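# Loosen both captive screws on the switch's right fan tray

## Task

On the switch's right-hand fan tray (right when facing the switch), undo both captive screws, the one above the handle and the one below it, by turning each knob counterclockwise until the screw pops free of its thread. The fan tray must stay fully seated in its slot, and the fan trays on the lower shelf must be left exactly as they were. Work only within the switch slots, the shelf beneath and the space above and between them; the ESD tray sits loose on that shelf. Finish by releasing the gripper and pulling the arm away.

## Robot and tools

Robot: one six-joint arm with a two-finger parallel gripper and a single camera, cam_wrist (504x504, fisheye), mounted on the hand. The only physical actor is this arm.

Joint order. Every row sent and every per-joint list returned uses this order: elbow, wrist pitch, shoulder, wrist roll, waist, forearm roll. Stated ranges in radians: elbow -4.224 to 0.061, wrist pitch -2.164 to 2.164, shoulder -2.304 to 2.304, wrist roll -6.283 to 6.283, waist -6.283 to 6.283, forearm roll -6.283 to 6.283. Real ends may differ by up to 0.010 rad. A call is rejected if a target exceeds an end by more than 0.010 and is further out than the current angle; a target past the real end is clipped there and the result may report "joint sent to its limit".

A row is 9 numbers: six absolute joint target angles (radians, order above), then gripper position, gripper force_limit, gripper speed, each of the last three in [-1, 1]. Position +1 = fully open (85 mm), about -0.8 = pads touching, -1 = close until blocked. force_limit sets pad force (roughly 20 N at -1, 128 N at 0, 235 N at +1 on a 40 mm object). speed sets closing rate (about 20, 85, 150 mm/s at -1, 0, +1); faster closing squeezes somewhat harder.

Tools:
- execute_actions(actions): a list of actions run in sequence. Each action is a table of 1 to 15 rows; each row lasts one control step (1/30 s), and if fewer than 15 rows are given the last one is held for the remaining steps. Rows are absolute joint targets, not offsets. An empty list just returns the current state and image.
- move(target, speed, blocking): target is one 9-number row of absolute joint angles plus gripper values. All joints interpolate together so they finish at the same time; the hand therefore travels on a curve. speed is the top rate in rad/s of the joint with the longest way to go, 0.01 to 2, default 0.5. Paths last between 0.5 and 10 s; longer ones are cut off at 10 s. It does not avoid obstacles. blocking=false returns after 0.5 s while motion continues; until you see it end (use wait or stop) other motions are refused. The extra "move:" line reports the ending (done, off_target, moving, held, fault), limits=held or none, and the joint furthest from its target.
- wait(seconds): 0 to 10 s, holds the last command and returns a state.
- stop(): brakes an active move; fingers keep moving.
- zoom_image(camera, region): camera "cam_wrist", region [x0, y0, x1, y1] in image pixels from the top-left, at most 504x504.
- finished_scene(scene): ends the current scene given its integer number; irreversible, so only call it once the screws are out and the arm has let go and backed off.

Frames and results. The scene frame has its origin on the table under the arm's base, +z up, +y to the left when looking along +x. end_effector_position (m) is the point between closed pads; end_effector_quat_wxyz is orientation; velocities in m/s and rad/s. The reported hand position can be off, more so at long reach. Gripper frame: fingers point along +z, close along y; closed fingertips extend about 19 mm past the reported point (6 mm when open), and they advance about 13 mm further while closing. A flat block protrudes roughly 9 cm along the gripper's +x from the wrist-roll axis and rotates with it, so watch its clearance. "Joint targets" lists what joints are currently driven toward; resend those to hold still. "joint command not followed" means the clearance check altered targets. object_status: 0 moving, 1 blocked while opening, 2 blocked while closing (a grip), 3 reached the commanded position or pads met. position_measured is in counts: 3 open, ~78 = 60 mm, ~130 = 40 mm, ~180 = 20 mm, ~230 pads together. After fingers stop, a new force_limit or speed only applies once position changes by at least 0.01.

Motion limits: targets move at most 3.14 rad/s, each step's target stays within 0.623 rad of the measured angle, and targets that would shift the hand over 70 mm in one step are scaled back. Unfinished motion may need re-commanding.

Camera calibration (fisheye, K=[[238.13, 0, 254.748], [0, 237.892, 250.937], [0, 0, 1]], D=[0.12, 0, 0, 0], theta_max_deg=73.8) gives the world-to-camera transform, derived from joint readings; small errors exist.

Hazards: hitting load limits (N m: waist 54.6, shoulder 54.6, elbow 45.5, forearm roll 24.5, wrist pitch 17.2, wrist roll 17.2) causes a torque fault: the arm backs off, freezes 10 s and drops the rest of the call. Long holding under load heats motors (warning from 65 °C, brake stop at 80 °C). Avoid fast contact, pressing far past a surface, pulling the fan tray out, disturbing the lower-shelf trays or the loose ESD tray, and knocking anything out of the work area. Torque readings include offsets and noise.

Each tool is called after "Call:" as name(argument=value, ...) on one line, values as JSON.

## Session

I'll start by checking the robot's current state and camera view.

Call:
execute_actions(actions=[])

Scene clock: 0.00 s.
end_effector_position=(+0.5677, -0.1956, +0.2669) position_measured=3 object_status=3 end_effector_quat_wxyz=(-0.156, +0.743, +0.113, +0.641) end_effector_velocity=(+0.000, +0.001, +0.000) end_effector_angular_velocity=(-0.000, -0.000, +0.001)
Joint names: [elbow, wrist pitch, shoulder, wrist roll, waist, forearm roll]
Joint positions: [-0.804 -1.569 -0.804  0.109 -0.795  1.947]
Joint velocities: [-0.    -0.    -0.    -0.     0.001  0.   ]
Joint torques (N m, as the arm reports them, + toward a larger angle): no reading
Joint targets: [-0.804 -1.569 -0.804 0.109 -0.795 1.947]

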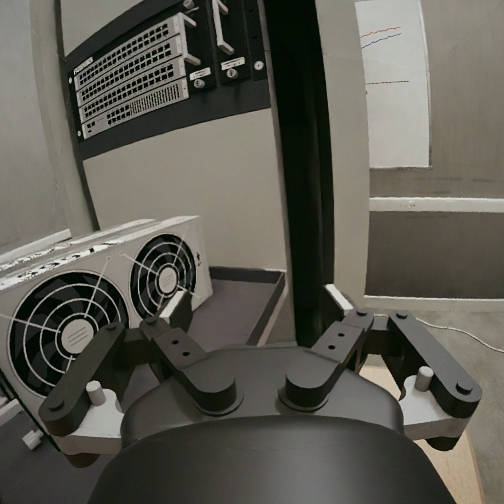

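Call:
zoom_image(camera="cam_wrist", region=[60, 0, 300, 140])

Region (60, 0, 300, 140) of cam_wrist's 504x504 image, scaled by 2.100, with more detail than that image has; it fills the top 294 rows of this view, and the rest is white.

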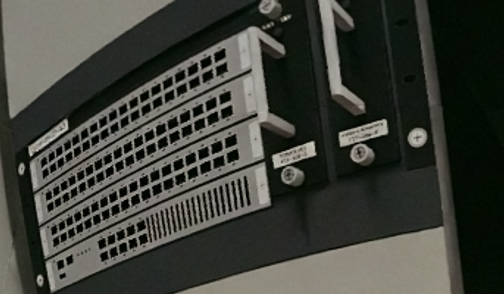

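Call:
move(target=[-0.5, -1.17, -0.1, 0.109, -0.2, 2.94, 1, 0, 0], speed=0.8)

Scene clock: 9.97 s.
end_effector_position=(+0.6466, -0.0513, +0.4574) position_measured=3 object_status=3 end_effector_quat_wxyz=(+0.022, +0.748, +0.005, +0.664) end_effector_velocity=(-0.000, +0.000, +0.001) end_effector_angular_velocity=(-0.000, -0.001, -0.002)
Joint names: [elbow, wrist pitch, shoulder, wrist roll, waist, forearm roll]
Joint positions: [-0.5   -1.17  -0.1    0.109 -0.2    2.94 ]
Joint velocities: [ 0.001  0.001  0.002 -0.001  0.001  0.003]
Joint torques (N m, as the arm reports them, + toward a larger angle): [-21.73  -2.33  19.46   0.17  -0.26   1.54]
Joint targets: [-0.500 -1.170 -0.100 0.109 -0.200 2.940]
move: done; limits=none; farthest joint: the waist, 0.000 radians from its target (0.595 radians at the start)
camera_calibration (this result's frames):
cam_wrist: T_world_to_cam=[[-0.0247531, -0.999451, 0.022016, -0.039217], [-0.34524, -0.0121215, -0.938436, 0.686368], [0.938188, -0.03083, -0.34475, -0.303349], [0, 0, 0, 1]] pos_world=[0.520589, -0.0402279, 0.540396]

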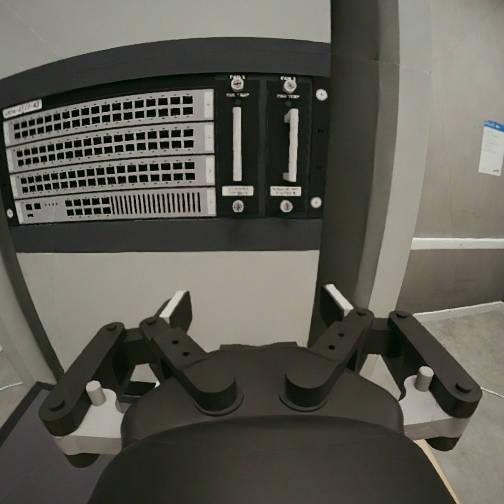

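Call:
move(target=[-0.836, -1.218, -0.363, 0.109, -0.185, 2.957, 1, 0, 0], speed=0.6)

Scene clock: 13.37 s.
end_effector_position=(+0.7695, -0.0670, +0.4771) position_measured=3 object_status=3 end_effector_quat_wxyz=(+0.021, +0.706, +0.010, +0.708) end_effector_velocity=(+0.001, -0.000, -0.000) end_effector_angular_velocity=(+0.000, -0.001, -0.000)
Joint names: [elbow, wrist pitch, shoulder, wrist roll, waist, forearm roll]
Joint positions: [-0.836 -1.218 -0.363  0.109 -0.185  2.957]
Joint velocities: [-0.002 -0.001 -0.002  0.    -0.     0.   ]
Joint torques (N m, as the arm reports them, + toward a larger angle): [-25.    -2.12  25.18   0.13  -1.25   1.23]
Joint targets: [-0.836 -1.218 -0.363 0.109 -0.185 2.957]
move: done; limits=none; farthest joint: the waist, 0.000 radians from its target (0.015 radians at the start)
camera_calibration (this result's frames):
cam_wrist: T_world_to_cam=[[-0.015234, -0.999509, 0.0273744, -0.0621989], [-0.22979, -0.0231451, -0.972965, 0.673944], [0.973121, -0.0211125, -0.229325, -0.493671], [0, 0, 0, 1]] pos_world=[0.63432, -0.0569925, 0.544216]

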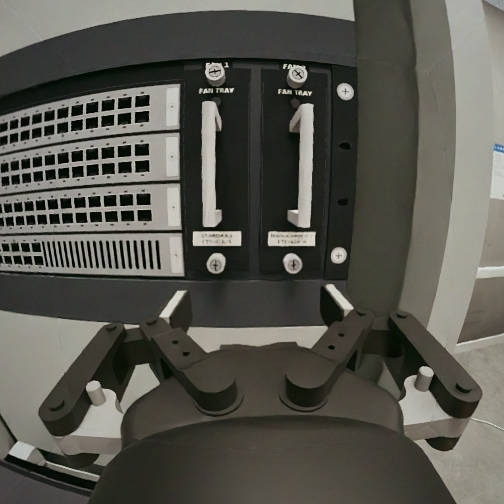

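Call:
move(target=[-0.88, -1.174, -0.363, 0.109, -0.233, 2.909, -0.1, 0, 0], speed=0.4)

Scene clock: 15.50 s.
end_effector_position=(+0.7794, -0.0929, +0.4911) position_measured=141 object_status=0 end_effector_quat_wxyz=(+0.035, +0.708, +0.019, +0.705) end_effector_velocity=(+0.000, +0.000, +0.000) end_effector_angular_velocity=(+0.000, -0.000, +0.001)
Joint names: [elbow, wrist pitch, shoulder, wrist roll, waist, forearm roll]
Joint positions: [-0.88  -1.174 -0.363  0.109 -0.233  2.909]
Joint velocities: [-0.  0.  0.  0.  0. -0.]
Joint torques (N m, as the arm reports them, + toward a larger angle): [-25.08  -2.33  27.16   0.07  -2.99   1.7 ]
Joint targets: [-0.880 -1.174 -0.363 0.109 -0.233 2.909]
move: done; limits=none; farthest joint: the waist, 0.000 radians from its target (0.048 radians at the start)
camera_calibration (this result's frames):
cam_wrist: T_world_to_cam=[[-0.0219649, -0.998038, 0.0586319, -0.0982461], [-0.23505, -0.051847, -0.970599, 0.689573], [0.971735, -0.0351006, -0.23345, -0.498808], [0, 0, 0, 1]] pos_world=[0.644636, -0.0798095, 0.558613]

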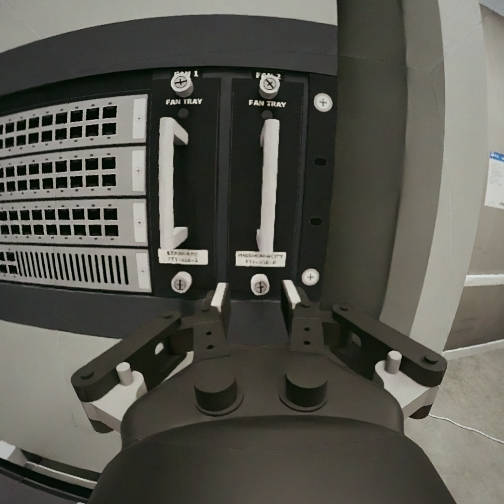

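Call:
move(target=[-0.973, -1.145, -0.427, 0.109, -0.233, 2.909, -0.1, 0, 0], speed=0.2)

Scene clock: 16.83 s.
end_effector_position=(+0.8021, -0.0989, +0.4888) position_measured=141 object_status=3 end_effector_quat_wxyz=(+0.035, +0.702, +0.020, +0.711) end_effector_velocity=(-0.000, -0.001, -0.000) end_effector_angular_velocity=(+0.001, -0.000, -0.003)
Joint names: [elbow, wrist pitch, shoulder, wrist roll, waist, forearm roll]
Joint positions: [-0.949 -1.18  -0.421  0.109 -0.234  2.909]
Joint velocities: [ 0.    -0.    -0.     0.    -0.     0.003]
Joint torques (N m, as the arm reports them, + toward a larger angle): [-83.39  11.09  -1.08  -1.11  11.64   6.91]
Joint targets: [-0.973 -1.145 -0.427 0.109 -0.233 2.909]
move: off_target; limits=none; farthest joint: the wrist pitch, 0.035 radians from its target (0.029 radians at the start)
camera_calibration (this result's frames):
cam_wrist: T_world_to_cam=[[-0.0213128, -0.997921, 0.0608198, -0.105196], [-0.218234, -0.0547231, -0.974361, 0.680442], [0.975664, -0.0340393, -0.216614, -0.53293], [0, 0, 0, 1]] pos_world=[0.666214, -0.0858824, 0.553954]

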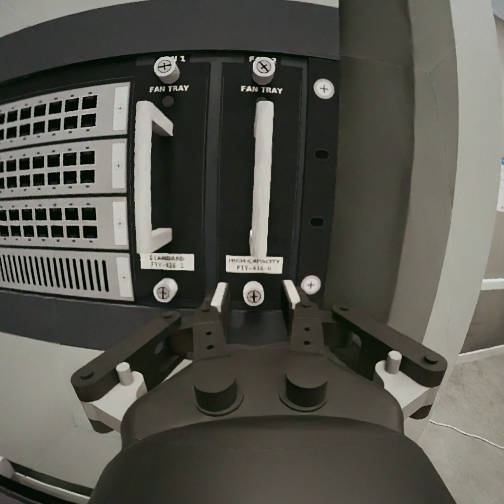

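Call:
move(target=[-0.925, -1.16, -0.394, 0.109, -0.233, 2.909, -0.1, 0, 0], speed=0.2)

Scene clock: 17.90 s.
end_effector_position=(+0.7943, -0.0970, +0.4900) position_measured=141 object_status=3 end_effector_quat_wxyz=(+0.036, +0.708, +0.020, +0.705) end_effector_velocity=(-0.001, +0.000, +0.001) end_effector_angular_velocity=(-0.000, -0.001, +0.000)
Joint names: [elbow, wrist pitch, shoulder, wrist roll, waist, forearm roll]
Joint positions: [-0.925 -1.16  -0.394  0.109 -0.233  2.909]
Joint velocities: [ 0.002 -0.001  0.002 -0.    -0.     0.   ]
Joint torques (N m, as the arm reports them, + toward a larger angle): [-24.5   -2.37  28.18   0.22   1.42   1.29]
Joint targets: [-0.925 -1.160 -0.394 0.109 -0.233 2.909]
move: done; limits=none; farthest joint: the waist, 0.000 radians from its target (0.000 radians at the start)
camera_calibration (this result's frames):
cam_wrist: T_world_to_cam=[[-0.0232482, -0.997826, 0.0616701, -0.102374], [-0.235392, -0.054489, -0.970372, 0.691667], [0.971622, -0.0370761, -0.233613, -0.513772], [0, 0, 0, 1]] pos_world=[0.659625, -0.0835122, 0.557463]

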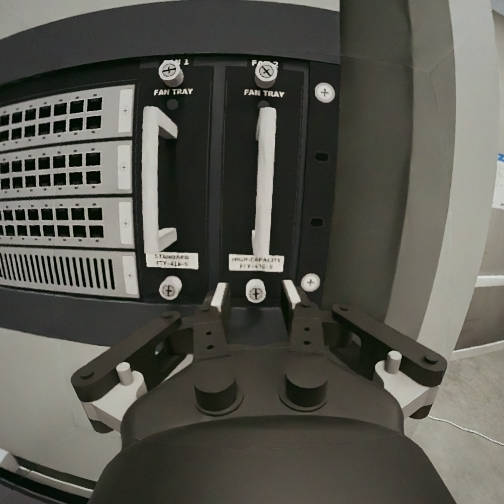

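Call:
execute_actions(actions=[[[-0.925, -1.16, -0.394, 0.109, -0.233, 2.909, -1, 0, 0]], [[-0.925, -1.16, -0.394, 0.109, -0.233, 2.909, -1, 0, 0]]])

Scene clock: 19.13 s.
end_effector_position=(+0.7942, -0.0971, +0.4901) position_measured=208 object_status=2 end_effector_quat_wxyz=(+0.036, +0.708, +0.020, +0.705) end_effector_velocity=(-0.000, -0.001, -0.000) end_effector_angular_velocity=(+0.000, +0.000, -0.001)
Joint names: [elbow, wrist pitch, shoulder, wrist roll, waist, forearm roll]
Joint positions: [-0.925 -1.16  -0.394  0.109 -0.233  2.909]
Joint velocities: [-0.     0.    -0.     0.    -0.001  0.   ]
Joint torques (N m, as the arm reports them, + toward a larger angle): [-28.64  -1.73  26.95   0.05   5.31  -0.22]
Joint targets: [-0.925 -1.160 -0.394 0.109 -0.233 2.909]
camera_calibration (this result's frames):
cam_wrist: T_world_to_cam=[[-0.0235524, -0.997823, 0.0615929, -0.102256], [-0.235167, -0.0543514, -0.970434, 0.69158], [0.97167, -0.0373407, -0.233375, -0.513782], [0, 0, 0, 1]] pos_world=[0.659455, -0.0836299, 0.557528]

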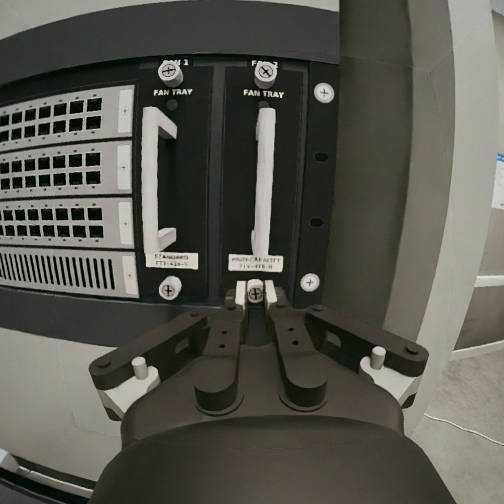

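The knob is gripped (status 2). Rotating the wrist roll counterclockwise now.

Call:
move(target=[-0.925, -1.16, -0.394, -1.2, -0.233, 2.909, -1, 0, 0], speed=0.8)

Scene clock: 21.53 s.
end_effector_position=(+0.7941, -0.0983, +0.4909) position_measured=208 object_status=2 end_effector_quat_wxyz=(+0.459, +0.550, +0.445, +0.538) end_effector_velocity=(+0.000, -0.000, -0.000) end_effector_angular_velocity=(-0.002, -0.001, -0.000)
Joint names: [elbow, wrist pitch, shoulder, wrist roll, waist, forearm roll]
Joint positions: [-0.925 -1.161 -0.394 -1.2   -0.234  2.911]
Joint velocities: [-0.    -0.002 -0.001 -0.002 -0.     0.   ]
Joint torques (N m, as the arm reports them, + toward a larger angle): [-24.08   2.5   15.22   0.11  18.75  -7.55]
Joint targets: [-0.925 -1.160 -0.394 -1.200 -0.233 2.909]
move: done; limits=none; farthest joint: the forearm roll, 0.002 radians from its target (0.000 radians at the start)
camera_calibration (this result's frames):
cam_wrist: T_world_to_cam=[[-0.00488461, -0.199453, 0.979895, -0.490569], [-0.256345, -0.946913, -0.194018, 0.240239], [0.966573, -0.252139, -0.0465036, -0.622407], [0, 0, 0, 1]] pos_world=[0.660789, -0.0272932, 0.498373]

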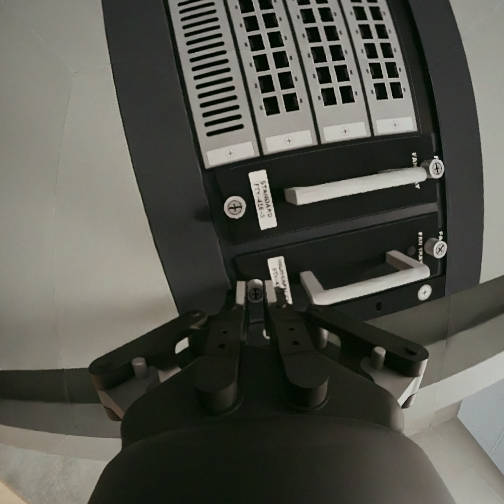

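Call:
execute_actions(actions=[[[-0.925, -1.16, -0.394, -1.2, -0.233, 2.909, -0.3, 0, 1]], [[-0.925, -1.16, -0.394, -0.6, -0.233, 2.909, -0.3, 0, 1]], [[-0.925, -1.16, -0.394, 0.0, -0.233, 2.909, -0.3, 0, 1]], [[-0.925, -1.16, -0.394, 0.6, -0.233, 2.909, -0.3, 0, 1]], [[-0.925, -1.16, -0.394, 0.6, -0.233, 2.909, -1, 0, 0]], [[-0.925, -1.16, -0.394, 0.6, -0.233, 2.909, -1, 0, 0]], [[-0.925, -1.16, -0.394, 0.0, -0.233, 2.909, -1, 0, 0]], [[-0.925, -1.16, -0.394, -0.6, -0.233, 2.909, -1, 0, 0]], [[-0.925, -1.16, -0.394, -1.2, -0.233, 2.909, -1, 0, 0]], [[-0.925, -1.16, -0.394, -1.2, -0.233, 2.909, -1, 0, 0]]])

Scene clock: 26.97 s.
end_effector_position=(+0.7941, -0.0981, +0.4910) position_measured=208 object_status=2 end_effector_quat_wxyz=(+0.459, +0.549, +0.445, +0.538) end_effector_velocity=(+0.000, -0.000, +0.000) end_effector_angular_velocity=(-0.001, -0.001, -0.001)
Joint names: [elbow, wrist pitch, shoulder, wrist roll, waist, forearm roll]
Joint positions: [-0.925 -1.163 -0.394 -1.2   -0.234  2.911]
Joint velocities: [-0.    -0.001 -0.    -0.001 -0.     0.001]
Joint torques (N m, as the arm reports them, + toward a larger angle): [-27.1    2.73  15.51  -0.06  19.77  -7.49]
Joint targets: [-0.925 -1.160 -0.394 -1.200 -0.233 2.909]
camera_calibration (this result's frames):
cam_wrist: T_world_to_cam=[[-0.00563989, -0.199217, 0.979939, -0.490078], [-0.255655, -0.947101, -0.194013, 0.239839], [0.966752, -0.25162, -0.0455893, -0.622895], [0, 0, 0, 1]] pos_world=[0.660737, -0.0272129, 0.498381]

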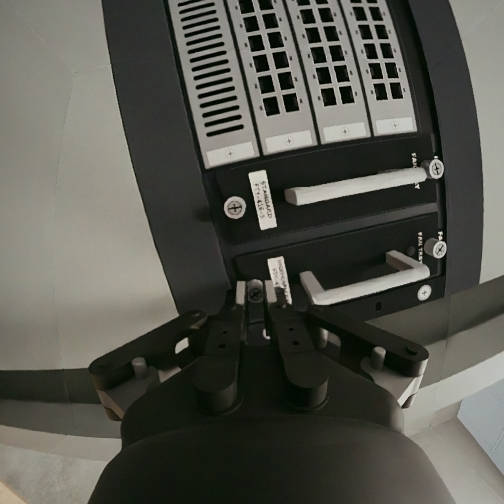

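Call:
execute_actions(actions=[[[-0.925, -1.16, -0.394, -1.2, -0.233, 2.909, -0.3, 0, 1]], [[-0.925, -1.16, -0.394, -0.3, -0.233, 2.909, -0.3, 0, 1]], [[-0.925, -1.16, -0.394, 0.6, -0.233, 2.909, -0.3, 0, 1]], [[-0.925, -1.16, -0.394, 0.6, -0.233, 2.909, -1, 0, 0]], [[-0.925, -1.16, -0.394, 0.6, -0.233, 2.909, -1, 0, 0]], [[-0.925, -1.16, -0.394, 0.0, -0.233, 2.909, -1, 0, 0]], [[-0.925, -1.16, -0.394, -0.6, -0.233, 2.909, -1, 0, 0]], [[-0.925, -1.16, -0.394, -1.2, -0.233, 2.909, -1, 0, 0]], [[-0.925, -1.16, -0.394, -1.2, -0.233, 2.909, -0.3, 0, 1]], [[-0.925, -1.16, -0.394, -0.3, -0.233, 2.909, -0.3, 0, 1]], [[-0.925, -1.16, -0.394, 0.6, -0.233, 2.909, -0.3, 0, 1]], [[-0.925, -1.16, -0.394, 0.6, -0.233, 2.909, -1, 0, 0]], [[-0.925, -1.16, -0.394, 0.6, -0.233, 2.909, -1, 0, 0]], [[-0.925, -1.16, -0.394, 0.0, -0.233, 2.909, -1, 0, 0]], [[-0.925, -1.16, -0.394, -0.6, -0.233, 2.909, -1, 0, 0]], [[-0.925, -1.16, -0.394, -1.2, -0.233, 2.909, -1, 0, 0]], [[-0.925, -1.16, -0.394, -1.2, -0.233, 2.909, -0.3, 0, 1]], [[-0.925, -1.16, -0.394, -0.5, -0.233, 2.909, -0.3, 0, 1]], [[-0.925, -1.16, -0.394, 0.109, -0.233, 2.909, -0.3, 0, 1]], [[-0.925, -1.16, -0.394, 0.109, -0.233, 2.909, -0.3, 0, 1]]])

Scene clock: 37.53 s.
end_effector_position=(+0.7942, -0.0970, +0.4901) position_measured=167 object_status=3 end_effector_quat_wxyz=(+0.036, +0.708, +0.020, +0.705) end_effector_velocity=(-0.000, -0.001, -0.000) end_effector_angular_velocity=(-0.000, -0.000, -0.001)
Joint names: [elbow, wrist pitch, shoulder, wrist roll, waist, forearm roll]
Joint positions: [-0.925 -1.16  -0.394  0.109 -0.233  2.909]
Joint velocities: [ 0.    -0.001 -0.    -0.    -0.001 -0.   ]
Joint torques (N m, as the arm reports them, + toward a larger angle): [-25.06  -2.28  27.13   0.26  -0.14   0.67]
Joint targets: [-0.925 -1.160 -0.394 0.109 -0.233 2.909]
camera_calibration (this result's frames):
cam_wrist: T_world_to_cam=[[-0.0232996, -0.99782, 0.0617475, -0.102399], [-0.235252, -0.0545576, -0.970402, 0.691627], [0.971655, -0.0371361, -0.233468, -0.513777], [0, 0, 0, 1]] pos_world=[0.659534, -0.0835216, 0.557529]

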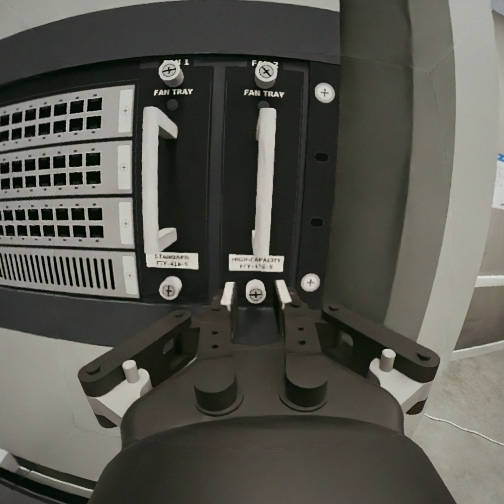

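Call:
zoom_image(camera="cam_wrist", region=[140, 240, 340, 340])

Region (140, 240, 340, 340) of cam_wrist's 504x504 image, scaled by 2.520, with more detail than that image has.

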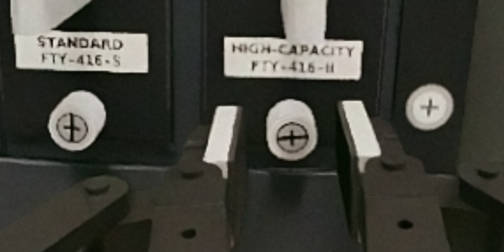

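Call:
execute_actions(actions=[[[-0.925, -1.16, -0.394, 0.6, -0.233, 2.909, -0.3, 0, 1]], [[-0.925, -1.16, -0.394, 0.6, -0.233, 2.909, -1, 0, 0]], [[-0.925, -1.16, -0.394, 0.6, -0.233, 2.909, -1, 0, 0]], [[-0.925, -1.16, -0.394, 0.0, -0.233, 2.909, -1, 0, 0]], [[-0.925, -1.16, -0.394, -0.6, -0.233, 2.909, -1, 0, 0]], [[-0.925, -1.16, -0.394, -1.2, -0.233, 2.909, -1, 0, 0]], [[-0.925, -1.16, -0.394, -1.2, -0.233, 2.909, -0.3, 0, 1]], [[-0.925, -1.16, -0.394, -0.3, -0.233, 2.909, -0.3, 0, 1]], [[-0.925, -1.16, -0.394, 0.6, -0.233, 2.909, -0.3, 0, 1]], [[-0.925, -1.16, -0.394, 0.6, -0.233, 2.909, -1, 0, 0]], [[-0.925, -1.16, -0.394, 0.6, -0.233, 2.909, -1, 0, 0]], [[-0.925, -1.16, -0.394, 0.0, -0.233, 2.909, -1, 0, 0]], [[-0.925, -1.16, -0.394, -0.6, -0.233, 2.909, -1, 0, 0]], [[-0.925, -1.16, -0.394, -1.2, -0.233, 2.909, -1, 0, 0]], [[-0.925, -1.16, -0.394, -1.2, -0.233, 2.909, -0.3, 0, 1]], [[-0.925, -1.16, -0.394, -0.3, -0.233, 2.909, -0.3, 0, 1]], [[-0.925, -1.16, -0.394, 0.6, -0.233, 2.909, -0.3, 0, 1]], [[-0.925, -1.16, -0.394, 0.6, -0.233, 2.909, -1, 0, 0]], [[-0.925, -1.16, -0.394, 0.6, -0.233, 2.909, -1, 0, 0]], [[-0.925, -1.16, -0.394, 0.0, -0.233, 2.909, -1, 0, 0]], [[-0.925, -1.16, -0.394, -0.6, -0.233, 2.909, -1, 0, 0]], [[-0.925, -1.16, -0.394, -1.2, -0.233, 2.909, -1, 0, 0]], [[-0.925, -1.16, -0.394, -1.2, -0.233, 2.909, -0.3, 0, 1]], [[-0.925, -1.16, -0.394, -0.3, -0.233, 2.909, -0.3, 0, 1]], [[-0.925, -1.16, -0.394, 0.6, -0.233, 2.909, -0.3, 0, 1]], [[-0.925, -1.16, -0.394, 0.6, -0.233, 2.909, -1, 0, 0]], [[-0.925, -1.16, -0.394, 0.6, -0.233, 2.909, -1, 0, 0]], [[-0.925, -1.16, -0.394, 0.0, -0.233, 2.909, -1, 0, 0]], [[-0.925, -1.16, -0.394, -0.6, -0.233, 2.909, -1, 0, 0]], [[-0.925, -1.16, -0.394, -1.2, -0.233, 2.909, -1, 0, 0]], [[-0.925, -1.16, -0.394, -1.2, -0.233, 2.909, -0.3, 0, 1]], [[-0.925, -1.16, -0.394, -0.5, -0.233, 2.909, -0.3, 0, 1]], [[-0.925, -1.16, -0.394, 0.109, -0.233, 2.909, -0.3, 0, 1]], [[-0.925, -1.16, -0.394, 0.109, -0.233, 2.909, -0.3, 0, 1]]])

Scene clock: 55.47 s.
end_effector_position=(+0.7942, -0.0970, +0.4901) position_measured=167 object_status=3 end_effector_quat_wxyz=(+0.253, +0.667, +0.238, +0.659) end_effector_velocity=(-0.000, -0.000, +0.000) end_effector_angular_velocity=(+0.273, -0.007, -0.001)
Joint names: [elbow, wrist pitch, shoulder, wrist roll, waist, forearm roll]
Joint positions: [-0.925 -1.16  -0.394 -0.522 -0.233  2.909]
Joint velocities: [ 0.    -0.001 -0.     0.273 -0.    -0.   ]
Joint torques (N m, as the arm reports them, + toward a larger angle): [-24.72  -2.36  25.82  -0.22  -0.38   1.64]
Joint targets: [-0.925 -1.160 -0.394 -0.500 -0.233 2.909]
camera_calibration (this result's frames):
cam_wrist: T_world_to_cam=[[-0.0164912, -0.769591, 0.638324, -0.368222], [-0.247852, -0.615339, -0.748283, 0.538383], [0.968657, -0.17055, -0.180597, -0.550248], [0, 0, 0, 1]] pos_world=[0.660369, -0.0459372, 0.538534]

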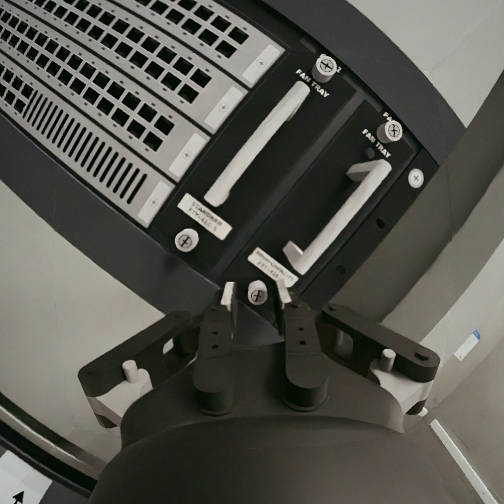

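Call:
zoom_image(camera="cam_wrist", region=[150, 200, 350, 340])

Region (150, 200, 350, 340) of cam_wrist's 504x504 image, scaled by 2.520, with more detail than that image has; it fills the top 353 rows of this view, and the rest is white.

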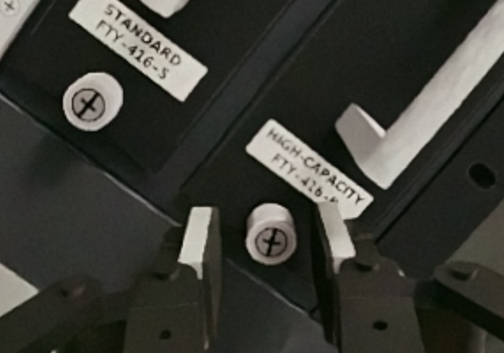

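Call:
execute_actions(actions=[[[-0.925, -1.16, -0.394, 0.109, -0.233, 2.909, -0.3, 0, 1]], [[-0.925, -1.16, -0.394, 0.109, -0.233, 2.909, -0.3, 0, 1]]])

Call:
zoom_image(camera="cam_wrist", region=[140, 240, 340, 340])

Scene clock: 56.80 s.
end_effector_position=(+0.7942, -0.0970, +0.4901) position_measured=167 object_status=3 end_effector_quat_wxyz=(+0.036, +0.708, +0.020, +0.705) end_effector_velocity=(+0.000, +0.001, +0.000) end_effector_angular_velocity=(+0.001, -0.001, +0.001)
Joint names: [elbow, wrist pitch, shoulder, wrist roll, waist, forearm roll]
Joint positions: [-0.925 -1.16  -0.394  0.109 -0.233  2.909]
Joint velocities: [ 0.    -0.001  0.     0.001  0.001  0.   ]
Joint torques (N m, as the arm reports them, + toward a larger angle): [-25.44  -2.29  26.04   0.17  -0.88   0.99]
Joint targets: [-0.925 -1.160 -0.394 0.109 -0.233 2.909]
camera_calibration (this result's frames):
cam_wrist: T_world_to_cam=[[-0.0232996, -0.99782, 0.0617462, -0.102398], [-0.235252, -0.0545563, -0.970402, 0.691628], [0.971655, -0.0371358, -0.233468, -0.513776], [0, 0, 0, 1]] pos_world=[0.659534, -0.0835217, 0.557529]

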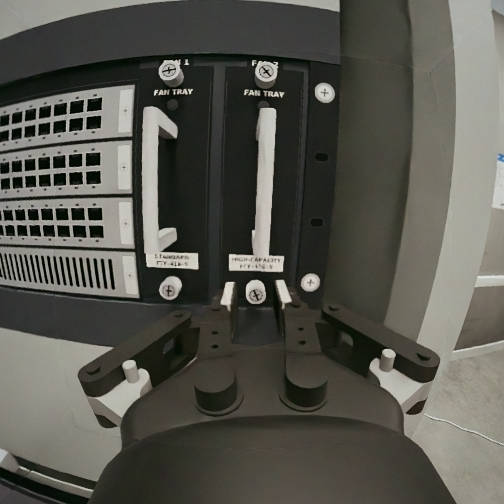

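Region (140, 240, 340, 340) of cam_wrist's 504x504 image, scaled by 2.520, with more detail than that image has.

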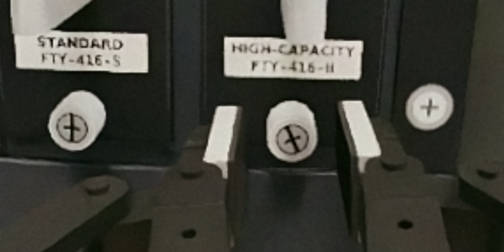

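Call:
execute_actions(actions=[[[-0.925, -1.16, -0.394, 0.6, -0.233, 2.909, -0.3, 0, 1]], [[-0.925, -1.16, -0.394, 0.6, -0.233, 2.909, -1, 0, 0]], [[-0.925, -1.16, -0.394, 0.6, -0.233, 2.909, -1, 0, 0]], [[-0.925, -1.16, -0.394, 0.0, -0.233, 2.909, -1, 0, 0]], [[-0.925, -1.16, -0.394, -0.6, -0.233, 2.909, -1, 0, 0]], [[-0.925, -1.16, -0.394, -1.2, -0.233, 2.909, -1, 0, 0]], [[-0.925, -1.16, -0.394, -1.2, -0.233, 2.909, -0.3, 0, 1]], [[-0.925, -1.16, -0.394, -0.3, -0.233, 2.909, -0.3, 0, 1]], [[-0.925, -1.16, -0.394, 0.6, -0.233, 2.909, -0.3, 0, 1]], [[-0.925, -1.16, -0.394, 0.6, -0.233, 2.909, -1, 0, 0]], [[-0.925, -1.16, -0.394, 0.6, -0.233, 2.909, -1, 0, 0]], [[-0.925, -1.16, -0.394, 0.0, -0.233, 2.909, -1, 0, 0]], [[-0.925, -1.16, -0.394, -0.6, -0.233, 2.909, -1, 0, 0]], [[-0.925, -1.16, -0.394, -1.2, -0.233, 2.909, -1, 0, 0]], [[-0.925, -1.16, -0.394, -1.2, -0.233, 2.909, -0.3, 0, 1]], [[-0.925, -1.16, -0.394, -0.3, -0.233, 2.909, -0.3, 0, 1]], [[-0.925, -1.16, -0.394, 0.6, -0.233, 2.909, -0.3, 0, 1]], [[-0.925, -1.16, -0.394, 0.6, -0.233, 2.909, -1, 0, 0]], [[-0.925, -1.16, -0.394, 0.6, -0.233, 2.909, -1, 0, 0]], [[-0.925, -1.16, -0.394, 0.0, -0.233, 2.909, -1, 0, 0]], [[-0.925, -1.16, -0.394, -0.6, -0.233, 2.909, -1, 0, 0]], [[-0.925, -1.16, -0.394, -1.2, -0.233, 2.909, -1, 0, 0]], [[-0.925, -1.16, -0.394, -1.2, -0.233, 2.909, -0.3, 0, 1]], [[-0.925, -1.16, -0.394, -0.5, -0.233, 2.909, -0.3, 0, 1]], [[-0.925, -1.16, -0.394, 0.109, -0.233, 2.909, -0.3, 0, 1]], [[-0.925, -1.16, -0.394, 0.109, -0.233, 2.909, -0.3, 0, 1]]])

Call:
zoom_image(camera="cam_wrist", region=[140, 240, 340, 340])

Scene clock: 71.40 s.
end_effector_position=(+0.7942, -0.0970, +0.4901) position_measured=167 object_status=3 end_effector_quat_wxyz=(+0.036, +0.708, +0.020, +0.705) end_effector_velocity=(+0.000, +0.000, +0.000) end_effector_angular_velocity=(+0.002, -0.001, +0.000)
Joint names: [elbow, wrist pitch, shoulder, wrist roll, waist, forearm roll]
Joint positions: [-0.925 -1.16  -0.394  0.109 -0.233  2.909]
Joint velocities: [ 0.    -0.001 -0.     0.001  0.001  0.001]
Joint torques (N m, as the arm reports them, + toward a larger angle): [-25.27  -2.16  25.66   0.37  -0.44   1.15]
Joint targets: [-0.925 -1.160 -0.394 0.109 -0.233 2.909]
camera_calibration (this result's frames):
cam_wrist: T_world_to_cam=[[-0.0232995, -0.99782, 0.0617474, -0.102399], [-0.235252, -0.0545575, -0.970402, 0.691628], [0.971655, -0.0371361, -0.233468, -0.513776], [0, 0, 0, 1]] pos_world=[0.659534, -0.0835216, 0.557529]

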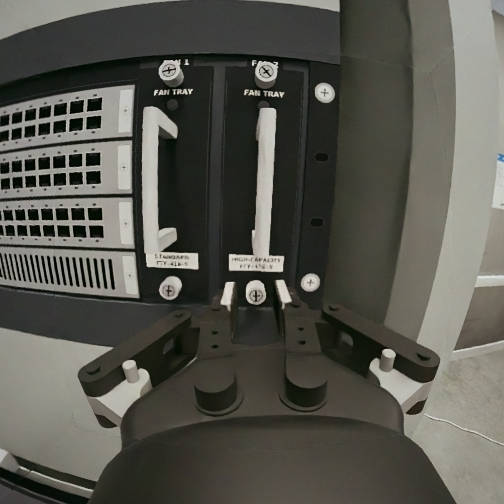

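Region (140, 240, 340, 340) of cam_wrist's 504x504 image, scaled by 2.520, with more detail than that image has.

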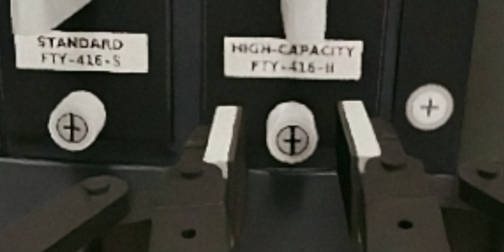

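Call:
execute_actions(actions=[[[-0.925, -1.16, -0.394, 0.6, -0.233, 2.909, -0.3, 0, 1]], [[-0.925, -1.16, -0.394, 0.6, -0.233, 2.909, -1, 0, 0]], [[-0.925, -1.16, -0.394, 0.6, -0.233, 2.909, -1, 0, 0]], [[-0.925, -1.16, -0.394, 0.0, -0.233, 2.909, -1, 0, 0]], [[-0.925, -1.16, -0.394, -0.6, -0.233, 2.909, -1, 0, 0]], [[-0.925, -1.16, -0.394, -1.2, -0.233, 2.909, -1, 0, 0]], [[-0.925, -1.16, -0.394, -1.2, -0.233, 2.909, -0.3, 0, 1]], [[-0.925, -1.16, -0.394, -0.3, -0.233, 2.909, -0.3, 0, 1]], [[-0.925, -1.16, -0.394, 0.6, -0.233, 2.909, -0.3, 0, 1]], [[-0.925, -1.16, -0.394, 0.6, -0.233, 2.909, -1, 0, 0]], [[-0.925, -1.16, -0.394, 0.6, -0.233, 2.909, -1, 0, 0]], [[-0.925, -1.16, -0.394, 0.0, -0.233, 2.909, -1, 0, 0]], [[-0.925, -1.16, -0.394, -0.6, -0.233, 2.909, -1, 0, 0]], [[-0.925, -1.16, -0.394, -1.2, -0.233, 2.909, -1, 0, 0]], [[-0.925, -1.16, -0.394, -1.2, -0.233, 2.909, -0.3, 0, 1]], [[-0.925, -1.16, -0.394, -0.3, -0.233, 2.909, -0.3, 0, 1]], [[-0.925, -1.16, -0.394, 0.6, -0.233, 2.909, -0.3, 0, 1]], [[-0.925, -1.16, -0.394, 0.6, -0.233, 2.909, -1, 0, 0]], [[-0.925, -1.16, -0.394, 0.6, -0.233, 2.909, -1, 0, 0]], [[-0.925, -1.16, -0.394, 0.0, -0.233, 2.909, -1, 0, 0]], [[-0.925, -1.16, -0.394, -0.6, -0.233, 2.909, -1, 0, 0]], [[-0.925, -1.16, -0.394, -1.2, -0.233, 2.909, -1, 0, 0]], [[-0.925, -1.16, -0.394, -1.2, -0.233, 2.909, -0.3, 0, 1]], [[-0.925, -1.16, -0.394, -0.5, -0.233, 2.909, -0.3, 0, 1]], [[-0.925, -1.16, -0.394, 0.109, -0.233, 2.909, -0.3, 0, 1]], [[-0.925, -1.16, -0.394, 0.109, -0.233, 2.909, -0.3, 0, 1]]])

Call:
zoom_image(camera="cam_wrist", region=[140, 240, 340, 340])

Scene clock: 85.13 s.
end_effector_position=(+0.7942, -0.0970, +0.4901) position_measured=167 object_status=3 end_effector_quat_wxyz=(+0.036, +0.708, +0.020, +0.705) end_effector_velocity=(+0.000, +0.001, +0.000) end_effector_angular_velocity=(+0.001, -0.001, +0.001)
Joint names: [elbow, wrist pitch, shoulder, wrist roll, waist, forearm roll]
Joint positions: [-0.925 -1.16  -0.394  0.109 -0.233  2.909]
Joint velocities: [-0.    -0.001 -0.     0.001  0.002  0.   ]
Joint torques (N m, as the arm reports them, + toward a larger angle): [-25.77  -2.21  29.93   0.31  -2.09   0.7 ]
Joint targets: [-0.925 -1.160 -0.394 0.109 -0.233 2.909]
camera_calibration (this result's frames):
cam_wrist: T_world_to_cam=[[-0.0232996, -0.99782, 0.0617474, -0.102399], [-0.235252, -0.0545575, -0.970402, 0.691628], [0.971655, -0.0371362, -0.233468, -0.513776], [0, 0, 0, 1]] pos_world=[0.659534, -0.0835216, 0.557529]

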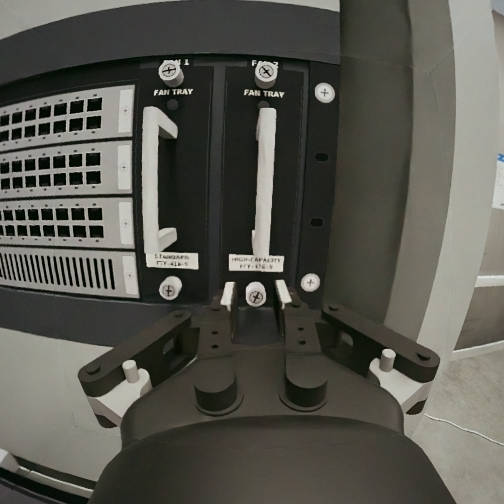

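Region (140, 240, 340, 340) of cam_wrist's 504x504 image, scaled by 2.520, with more detail than that image has.

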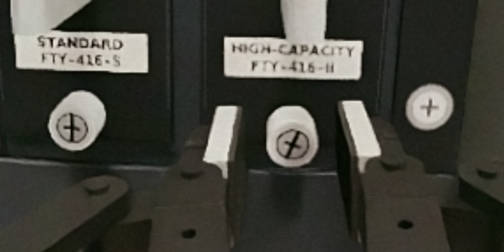

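Call:
execute_actions(actions=[[[-0.925, -1.16, -0.394, 0.6, -0.233, 2.909, -0.3, 0, 1]], [[-0.925, -1.16, -0.394, 0.6, -0.233, 2.909, -1, 0, 0]], [[-0.925, -1.16, -0.394, 0.6, -0.233, 2.909, -1, 0, 0]], [[-0.925, -1.16, -0.394, 0.0, -0.233, 2.909, -1, 0, 0]], [[-0.925, -1.16, -0.394, -0.6, -0.233, 2.909, -1, 0, 0]], [[-0.925, -1.16, -0.394, -1.2, -0.233, 2.909, -1, 0, 0]], [[-0.925, -1.16, -0.394, -1.2, -0.233, 2.909, -0.3, 0, 1]], [[-0.925, -1.16, -0.394, -0.3, -0.233, 2.909, -0.3, 0, 1]], [[-0.925, -1.16, -0.394, 0.6, -0.233, 2.909, -0.3, 0, 1]], [[-0.925, -1.16, -0.394, 0.6, -0.233, 2.909, -1, 0, 0]], [[-0.925, -1.16, -0.394, 0.6, -0.233, 2.909, -1, 0, 0]], [[-0.925, -1.16, -0.394, 0.0, -0.233, 2.909, -1, 0, 0]], [[-0.925, -1.16, -0.394, -0.6, -0.233, 2.909, -1, 0, 0]], [[-0.925, -1.16, -0.394, -1.2, -0.233, 2.909, -1, 0, 0]], [[-0.925, -1.16, -0.394, -1.2, -0.233, 2.909, -0.3, 0, 1]], [[-0.925, -1.16, -0.394, -0.5, -0.233, 2.909, -0.3, 0, 1]], [[-0.925, -1.16, -0.394, 0.109, -0.233, 2.909, -0.3, 0, 1]], [[-0.925, -1.16, -0.394, 0.109, -0.233, 2.909, -0.3, 0, 1]]])

Call:
zoom_image(camera="cam_wrist", region=[140, 240, 340, 340])

Scene clock: 94.77 s.
end_effector_position=(+0.7942, -0.0970, +0.4901) position_measured=167 object_status=3 end_effector_quat_wxyz=(+0.036, +0.708, +0.020, +0.705) end_effector_velocity=(+0.000, +0.000, +0.000) end_effector_angular_velocity=(+0.001, -0.001, +0.001)
Joint names: [elbow, wrist pitch, shoulder, wrist roll, waist, forearm roll]
Joint positions: [-0.925 -1.16  -0.394  0.109 -0.233  2.909]
Joint velocities: [-0.    -0.     0.     0.001  0.001 -0.   ]
Joint torques (N m, as the arm reports them, + toward a larger angle): [-24.58  -2.34  26.58   0.24   0.81   1.78]
Joint targets: [-0.925 -1.160 -0.394 0.109 -0.233 2.909]
camera_calibration (this result's frames):
cam_wrist: T_world_to_cam=[[-0.0232995, -0.99782, 0.0617474, -0.102399], [-0.235252, -0.0545575, -0.970402, 0.691628], [0.971655, -0.0371361, -0.233468, -0.513776], [0, 0, 0, 1]] pos_world=[0.659534, -0.0835216, 0.557529]

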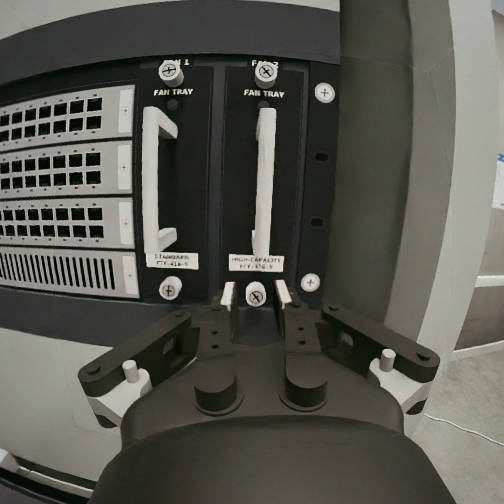

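Region (140, 240, 340, 340) of cam_wrist's 504x504 image, scaled by 2.520, with more detail than that image has.

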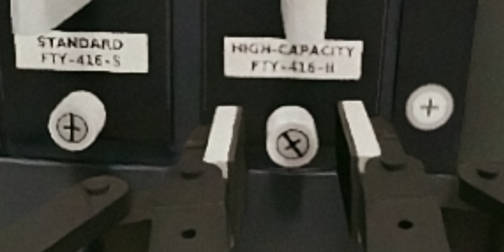

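Call:
move(target=[-0.76, -1.235, -0.30, 0.109, -0.233, 2.909, -0.1, 0, 0], speed=0.6)

Call:
move(target=[-0.9086, -0.870, -0.0878, 0.109, -0.233, 2.909, -0.1, 0, 0], speed=0.6)

Scene clock: 96.57 s.
end_effector_position=(+0.7390, -0.0824, +0.4854) position_measured=141 object_status=3 end_effector_quat_wxyz=(+0.028, +0.706, +0.017, +0.707) end_effector_velocity=(-0.001, -0.001, -0.000) end_effector_angular_velocity=(-0.000, +0.001, -0.001)
Joint names: [elbow, wrist pitch, shoulder, wrist roll, waist, forearm roll]
Joint positions: [-0.76  -1.235 -0.3    0.109 -0.233  2.909]
Joint velocities: [ 0.003  0.     0.001 -0.    -0.001 -0.   ]
Joint torques (N m, as the arm reports them, + toward a larger angle): [-24.48  -2.2   25.78   0.09   0.54   1.35]
Joint targets: [-0.760 -1.235 -0.300 0.109 -0.233 2.909]
move: done; limits=none; farthest joint: the waist, 0.000 radians from its target (0.000 radians at the start)
camera_calibration (this result's frames):
cam_wrist: T_world_to_cam=[[-0.0166577, -0.998781, 0.04647, -0.0863645], [-0.229947, -0.0414039, -0.972322, 0.672958], [0.973061, -0.0268823, -0.228977, -0.463067], [0, 0, 0, 1]] pos_world=[0.603898, -0.0708444, 0.552314]

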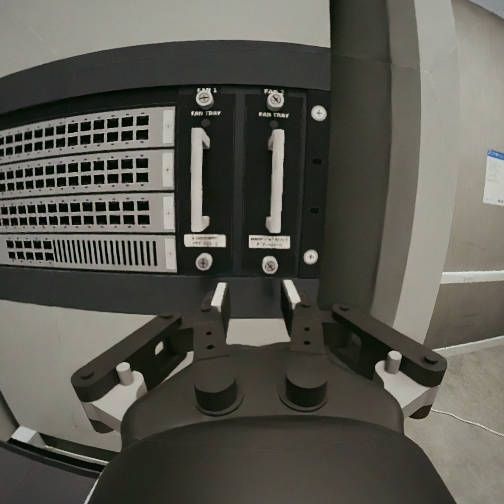

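Scene clock: 97.80 s.
end_effector_position=(+0.7643, -0.0860, +0.6319) position_measured=141 object_status=3 end_effector_quat_wxyz=(+0.069, +0.708, +0.027, +0.703) end_effector_velocity=(+0.000, -0.000, +0.003) end_effector_angular_velocity=(-0.001, -0.003, -0.001)
Joint names: [elbow, wrist pitch, shoulder, wrist roll, waist, forearm roll]
Joint positions: [-0.908 -0.87  -0.088  0.109 -0.233  2.909]
Joint velocities: [-0.002  0.002  0.002  0.    -0.001 -0.   ]
Joint torques (N m, as the arm reports them, + toward a larger angle): [-29.44  -2.28  22.58   0.18  -0.41   0.8 ]
Joint targets: [-0.909 -0.870 -0.088 0.109 -0.233 2.909]
move: done; limits=none; farthest joint: the waist, 0.000 radians from its target (0.000 radians at the start)
camera_calibration (this result's frames):
cam_wrist: T_world_to_cam=[[-0.0587115, -0.99128, 0.117971, -0.108813], [-0.240928, -0.100611, -0.965314, 0.819977], [0.968765, -0.0850976, -0.23292, -0.453415], [0, 0, 0, 1]] pos_world=[0.63042, -0.0639497, 0.698762]

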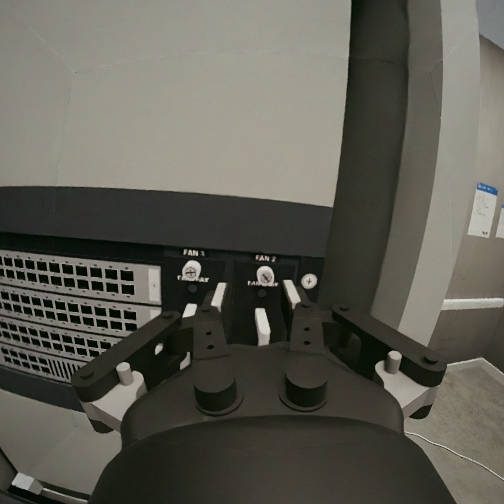

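Call:
move(target=[-0.991, -0.8616, -0.1616, 0.109, -0.25, 2.86, -0.1, 0, 0], speed=0.25)

Scene clock: 99.07 s.
end_effector_position=(+0.7915, -0.0963, +0.6281) position_measured=141 object_status=3 end_effector_quat_wxyz=(+0.074, +0.709, +0.046, +0.699) end_effector_velocity=(+0.000, -0.002, +0.000) end_effector_angular_velocity=(-0.001, -0.000, -0.001)
Joint names: [elbow, wrist pitch, shoulder, wrist roll, waist, forearm roll]
Joint positions: [-0.991 -0.862 -0.161  0.109 -0.25   2.86 ]
Joint velocities: [-0.002 -0.    -0.002  0.    -0.003 -0.002]
Joint torques (N m, as the arm reports them, + toward a larger angle): [-29.02  -2.16  25.7    0.17   1.68   1.67]
Joint targets: [-0.991 -0.862 -0.162 0.109 -0.250 2.860]
move: done; limits=none; farthest joint: the waist, 0.000 radians from its target (0.017 radians at the start)
camera_calibration (this result's frames):
cam_wrist: T_world_to_cam=[[-0.0396068, -0.987482, 0.152676, -0.153531], [-0.247773, -0.138318, -0.958893, 0.8196], [0.968008, -0.0758078, -0.239193, -0.476143], [0, 0, 0, 1]] pos_world=[0.657904, -0.0743388, 0.69546]

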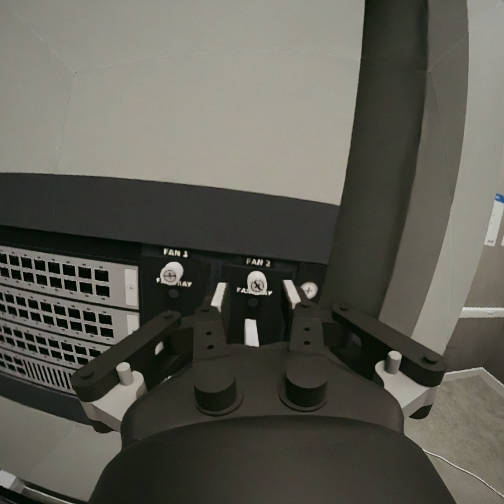

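Call:
execute_actions(actions=[[[-1.003, -0.85, -0.1616, 0.6, -0.25, 2.86, -0.3, 0, 1]], [[-1.003, -0.85, -0.1616, 0.6, -0.25, 2.86, -1, 0, 0]], [[-1.003, -0.85, -0.1616, 0.6, -0.25, 2.86, -1, 0, 0]], [[-1.003, -0.85, -0.1616, 0.0, -0.25, 2.86, -1, 0, 0]], [[-1.003, -0.85, -0.1616, -0.6, -0.25, 2.86, -1, 0, 0]], [[-1.003, -0.85, -0.1616, -1.2, -0.25, 2.86, -1, 0, 0]], [[-1.003, -0.85, -0.1616, -1.2, -0.25, 2.86, -1, 0, 0]]])

Scene clock: 103.10 s.
end_effector_position=(+0.7940, -0.0980, +0.6339) position_measured=207 object_status=2 end_effector_quat_wxyz=(+0.487, +0.535, +0.467, +0.509) end_effector_velocity=(-0.000, -0.001, -0.000) end_effector_angular_velocity=(-0.000, +0.001, -0.002)
Joint names: [elbow, wrist pitch, shoulder, wrist roll, waist, forearm roll]
Joint positions: [-1.003 -0.851 -0.161 -1.2   -0.251  2.861]
Joint velocities: [ 0.001  0.001  0.001 -0.    -0.001  0.001]
Joint torques (N m, as the arm reports them, + toward a larger angle): [-21.23   2.06   7.43  -0.04  17.55  -6.53]
Joint targets: [-1.003 -0.850 -0.162 -1.200 -0.250 2.860]
camera_calibration (this result's frames):
cam_wrist: T_world_to_cam=[[0.00358235, -0.106382, 0.994319, -0.637451], [-0.275901, -0.955836, -0.10127, 0.224105], [0.961179, -0.273971, -0.0327749, -0.622148], [0, 0, 0, 1]] pos_world=[0.662111, -0.0240556, 0.636134]

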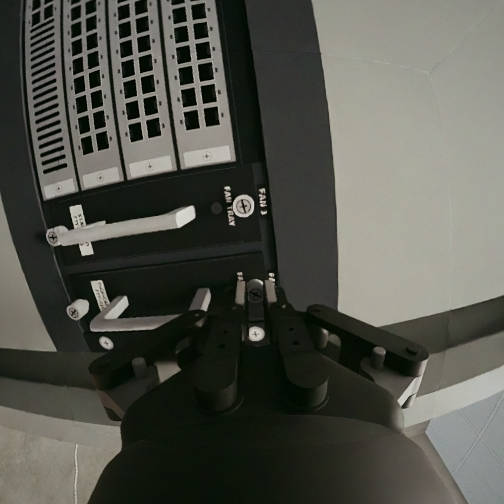

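The upper knob is gripped and turning. Running repeated regrip cycles.

Call:
execute_actions(actions=[[[-1.003, -0.85, -0.1616, -1.2, -0.25, 2.86, -0.3, 0, 1]], [[-1.003, -0.85, -0.1616, -0.3, -0.25, 2.86, -0.3, 0, 1]], [[-1.003, -0.85, -0.1616, 0.6, -0.25, 2.86, -0.3, 0, 1]], [[-1.003, -0.85, -0.1616, 0.6, -0.25, 2.86, -1, 0, 0]], [[-1.003, -0.85, -0.1616, 0.6, -0.25, 2.86, -1, 0, 0]], [[-1.003, -0.85, -0.1616, 0.0, -0.25, 2.86, -1, 0, 0]], [[-1.003, -0.85, -0.1616, -0.6, -0.25, 2.86, -1, 0, 0]], [[-1.003, -0.85, -0.1616, -1.2, -0.25, 2.86, -1, 0, 0]], [[-1.003, -0.85, -0.1616, -1.2, -0.25, 2.86, -0.3, 0, 1]], [[-1.003, -0.85, -0.1616, -0.3, -0.25, 2.86, -0.3, 0, 1]], [[-1.003, -0.85, -0.1616, 0.6, -0.25, 2.86, -0.3, 0, 1]], [[-1.003, -0.85, -0.1616, 0.6, -0.25, 2.86, -1, 0, 0]], [[-1.003, -0.85, -0.1616, 0.6, -0.25, 2.86, -1, 0, 0]], [[-1.003, -0.85, -0.1616, 0.0, -0.25, 2.86, -1, 0, 0]], [[-1.003, -0.85, -0.1616, -0.6, -0.25, 2.86, -1, 0, 0]], [[-1.003, -0.85, -0.1616, -1.2, -0.25, 2.86, -1, 0, 0]], [[-1.003, -0.85, -0.1616, -1.2, -0.25, 2.86, -0.3, 0, 1]], [[-1.003, -0.85, -0.1616, -0.3, -0.25, 2.86, -0.3, 0, 1]], [[-1.003, -0.85, -0.1616, 0.6, -0.25, 2.86, -0.3, 0, 1]], [[-1.003, -0.85, -0.1616, 0.6, -0.25, 2.86, -1, 0, 0]], [[-1.003, -0.85, -0.1616, 0.6, -0.25, 2.86, -1, 0, 0]], [[-1.003, -0.85, -0.1616, 0.0, -0.25, 2.86, -1, 0, 0]], [[-1.003, -0.85, -0.1616, -0.6, -0.25, 2.86, -1, 0, 0]], [[-1.003, -0.85, -0.1616, -1.2, -0.25, 2.86, -1, 0, 0]], [[-1.003, -0.85, -0.1616, -1.2, -0.25, 2.86, -0.3, 0, 1]], [[-1.003, -0.85, -0.1616, -0.3, -0.25, 2.86, -0.3, 0, 1]], [[-1.003, -0.85, -0.1616, 0.6, -0.25, 2.86, -0.3, 0, 1]], [[-1.003, -0.85, -0.1616, 0.6, -0.25, 2.86, -1, 0, 0]], [[-1.003, -0.85, -0.1616, 0.6, -0.25, 2.86, -1, 0, 0]], [[-1.003, -0.85, -0.1616, 0.0, -0.25, 2.86, -1, 0, 0]]])

Call:
execute_actions(actions=[[[-1.003, -0.85, -0.1616, -0.6, -0.25, 2.86, -1, 0, 0]], [[-1.003, -0.85, -0.1616, -1.2, -0.25, 2.86, -1, 0, 0]], [[-1.003, -0.85, -0.1616, -1.2, -0.25, 2.86, -0.3, 0, 1]], [[-1.003, -0.85, -0.1616, -0.3, -0.25, 2.86, -0.3, 0, 1]], [[-1.003, -0.85, -0.1616, 0.6, -0.25, 2.86, -0.3, 0, 1]], [[-1.003, -0.85, -0.1616, 0.6, -0.25, 2.86, -1, 0, 0]], [[-1.003, -0.85, -0.1616, 0.6, -0.25, 2.86, -1, 0, 0]], [[-1.003, -0.85, -0.1616, 0.0, -0.25, 2.86, -1, 0, 0]], [[-1.003, -0.85, -0.1616, -0.6, -0.25, 2.86, -1, 0, 0]], [[-1.003, -0.85, -0.1616, -1.2, -0.25, 2.86, -1, 0, 0]], [[-1.003, -0.85, -0.1616, -1.2, -0.25, 2.86, -0.3, 0, 1]], [[-1.003, -0.85, -0.1616, -0.3, -0.25, 2.86, -0.3, 0, 1]], [[-1.003, -0.85, -0.1616, 0.6, -0.25, 2.86, -0.3, 0, 1]], [[-1.003, -0.85, -0.1616, 0.6, -0.25, 2.86, -1, 0, 0]], [[-1.003, -0.85, -0.1616, 0.6, -0.25, 2.86, -1, 0, 0]], [[-1.003, -0.85, -0.1616, 0.0, -0.25, 2.86, -1, 0, 0]], [[-1.003, -0.85, -0.1616, -0.6, -0.25, 2.86, -1, 0, 0]], [[-1.003, -0.85, -0.1616, -1.2, -0.25, 2.86, -1, 0, 0]], [[-1.003, -0.85, -0.1616, -1.2, -0.25, 2.86, -0.3, 0, 1]], [[-1.003, -0.85, -0.1616, -0.3, -0.25, 2.86, -0.3, 0, 1]], [[-1.003, -0.85, -0.1616, 0.6, -0.25, 2.86, -0.3, 0, 1]], [[-1.003, -0.85, -0.1616, 0.6, -0.25, 2.86, -1, 0, 0]], [[-1.003, -0.85, -0.1616, 0.6, -0.25, 2.86, -1, 0, 0]], [[-1.003, -0.85, -0.1616, 0.0, -0.25, 2.86, -1, 0, 0]], [[-1.003, -0.85, -0.1616, -0.6, -0.25, 2.86, -1, 0, 0]], [[-1.003, -0.85, -0.1616, -1.2, -0.25, 2.86, -1, 0, 0]], [[-1.003, -0.85, -0.1616, -1.2, -0.25, 2.86, -0.3, 0, 1]], [[-1.003, -0.85, -0.1616, -0.5, -0.25, 2.86, -0.3, 0, 1]], [[-1.003, -0.85, -0.1616, 0.109, -0.25, 2.86, -0.3, 0, 1]], [[-1.003, -0.85, -0.1616, 0.109, -0.25, 2.86, -0.3, 0, 1]]])

Call:
zoom_image(camera="cam_wrist", region=[140, 240, 340, 340])

Scene clock: 121.27 s.
end_effector_position=(+0.7941, -0.0977, +0.6331) position_measured=207 object_status=2 end_effector_quat_wxyz=(+0.110, +0.706, +0.079, +0.695) end_effector_velocity=(+0.000, +0.002, -0.001) end_effector_angular_velocity=(-0.171, +0.009, +0.004)
Joint names: [elbow, wrist pitch, shoulder, wrist roll, waist, forearm roll]
Joint positions: [-1.003 -0.85  -0.162  0.014 -0.251  2.86 ]
Joint velocities: [-0.     0.001 -0.    -0.172  0.002 -0.   ]
Joint torques (N m, as the arm reports them, + toward a larger angle): [-33.64  -0.14  16.3    0.32  -1.07   3.66]
Joint targets: [-1.003 -0.850 -0.162 -0.000 -0.250 2.860]
camera_calibration (this result's frames):
cam_wrist: T_world_to_cam=[[-0.040903, -0.967845, 0.248201, -0.213068], [-0.25156, -0.230431, -0.94001, 0.806902], [0.966977, -0.100887, -0.234046, -0.482415], [0, 0, 0, 1]] pos_world=[0.660753, -0.0689506, 0.698473]

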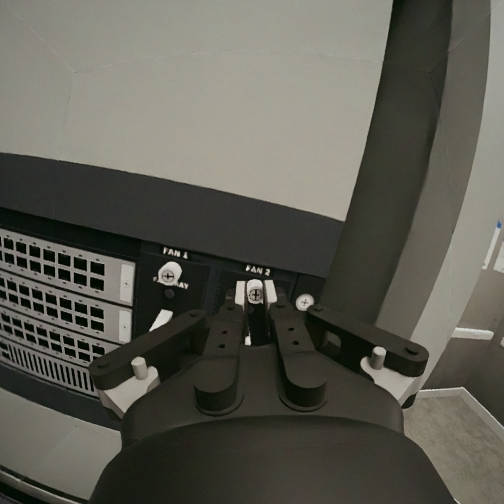

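Scene clock: 136.27 s.
end_effector_position=(+0.7942, -0.0972, +0.6330) position_measured=167 object_status=3 end_effector_quat_wxyz=(+0.076, +0.709, +0.046, +0.699) end_effector_velocity=(-0.000, -0.001, +0.000) end_effector_angular_velocity=(+0.000, -0.000, -0.002)
Joint names: [elbow, wrist pitch, shoulder, wrist roll, waist, forearm roll]
Joint positions: [-1.003 -0.85  -0.162  0.109 -0.25   2.86 ]
Joint velocities: [ 0.     0.     0.     0.001 -0.002 -0.   ]
Joint torques (N m, as the arm reports them, + toward a larger angle): [-30.32  -2.13  24.18   0.39   0.78   0.91]
Joint targets: [-1.003 -0.850 -0.162 0.109 -0.250 2.860]
camera_calibration (this result's frames):
cam_wrist: T_world_to_cam=[[-0.0416946, -0.986976, 0.155369, -0.154975], [-0.247734, -0.140436, -0.958596, 0.824369], [0.967931, -0.0784583, -0.238652, -0.478131], [0, 0, 0, 1]] pos_world=[0.66056, -0.0746989, 0.700208]

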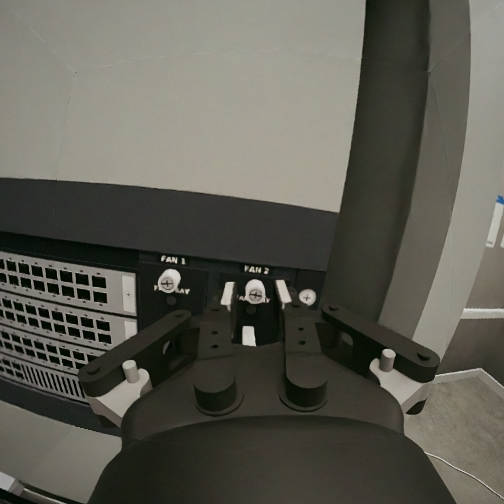

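Region (140, 240, 340, 340) of cam_wrist's 504x504 image, scaled by 2.520, with more detail than that image has.

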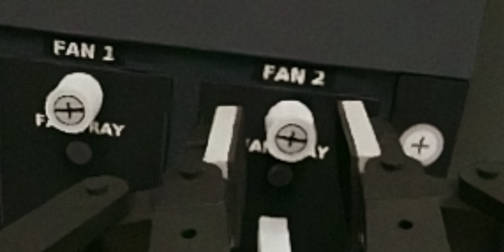

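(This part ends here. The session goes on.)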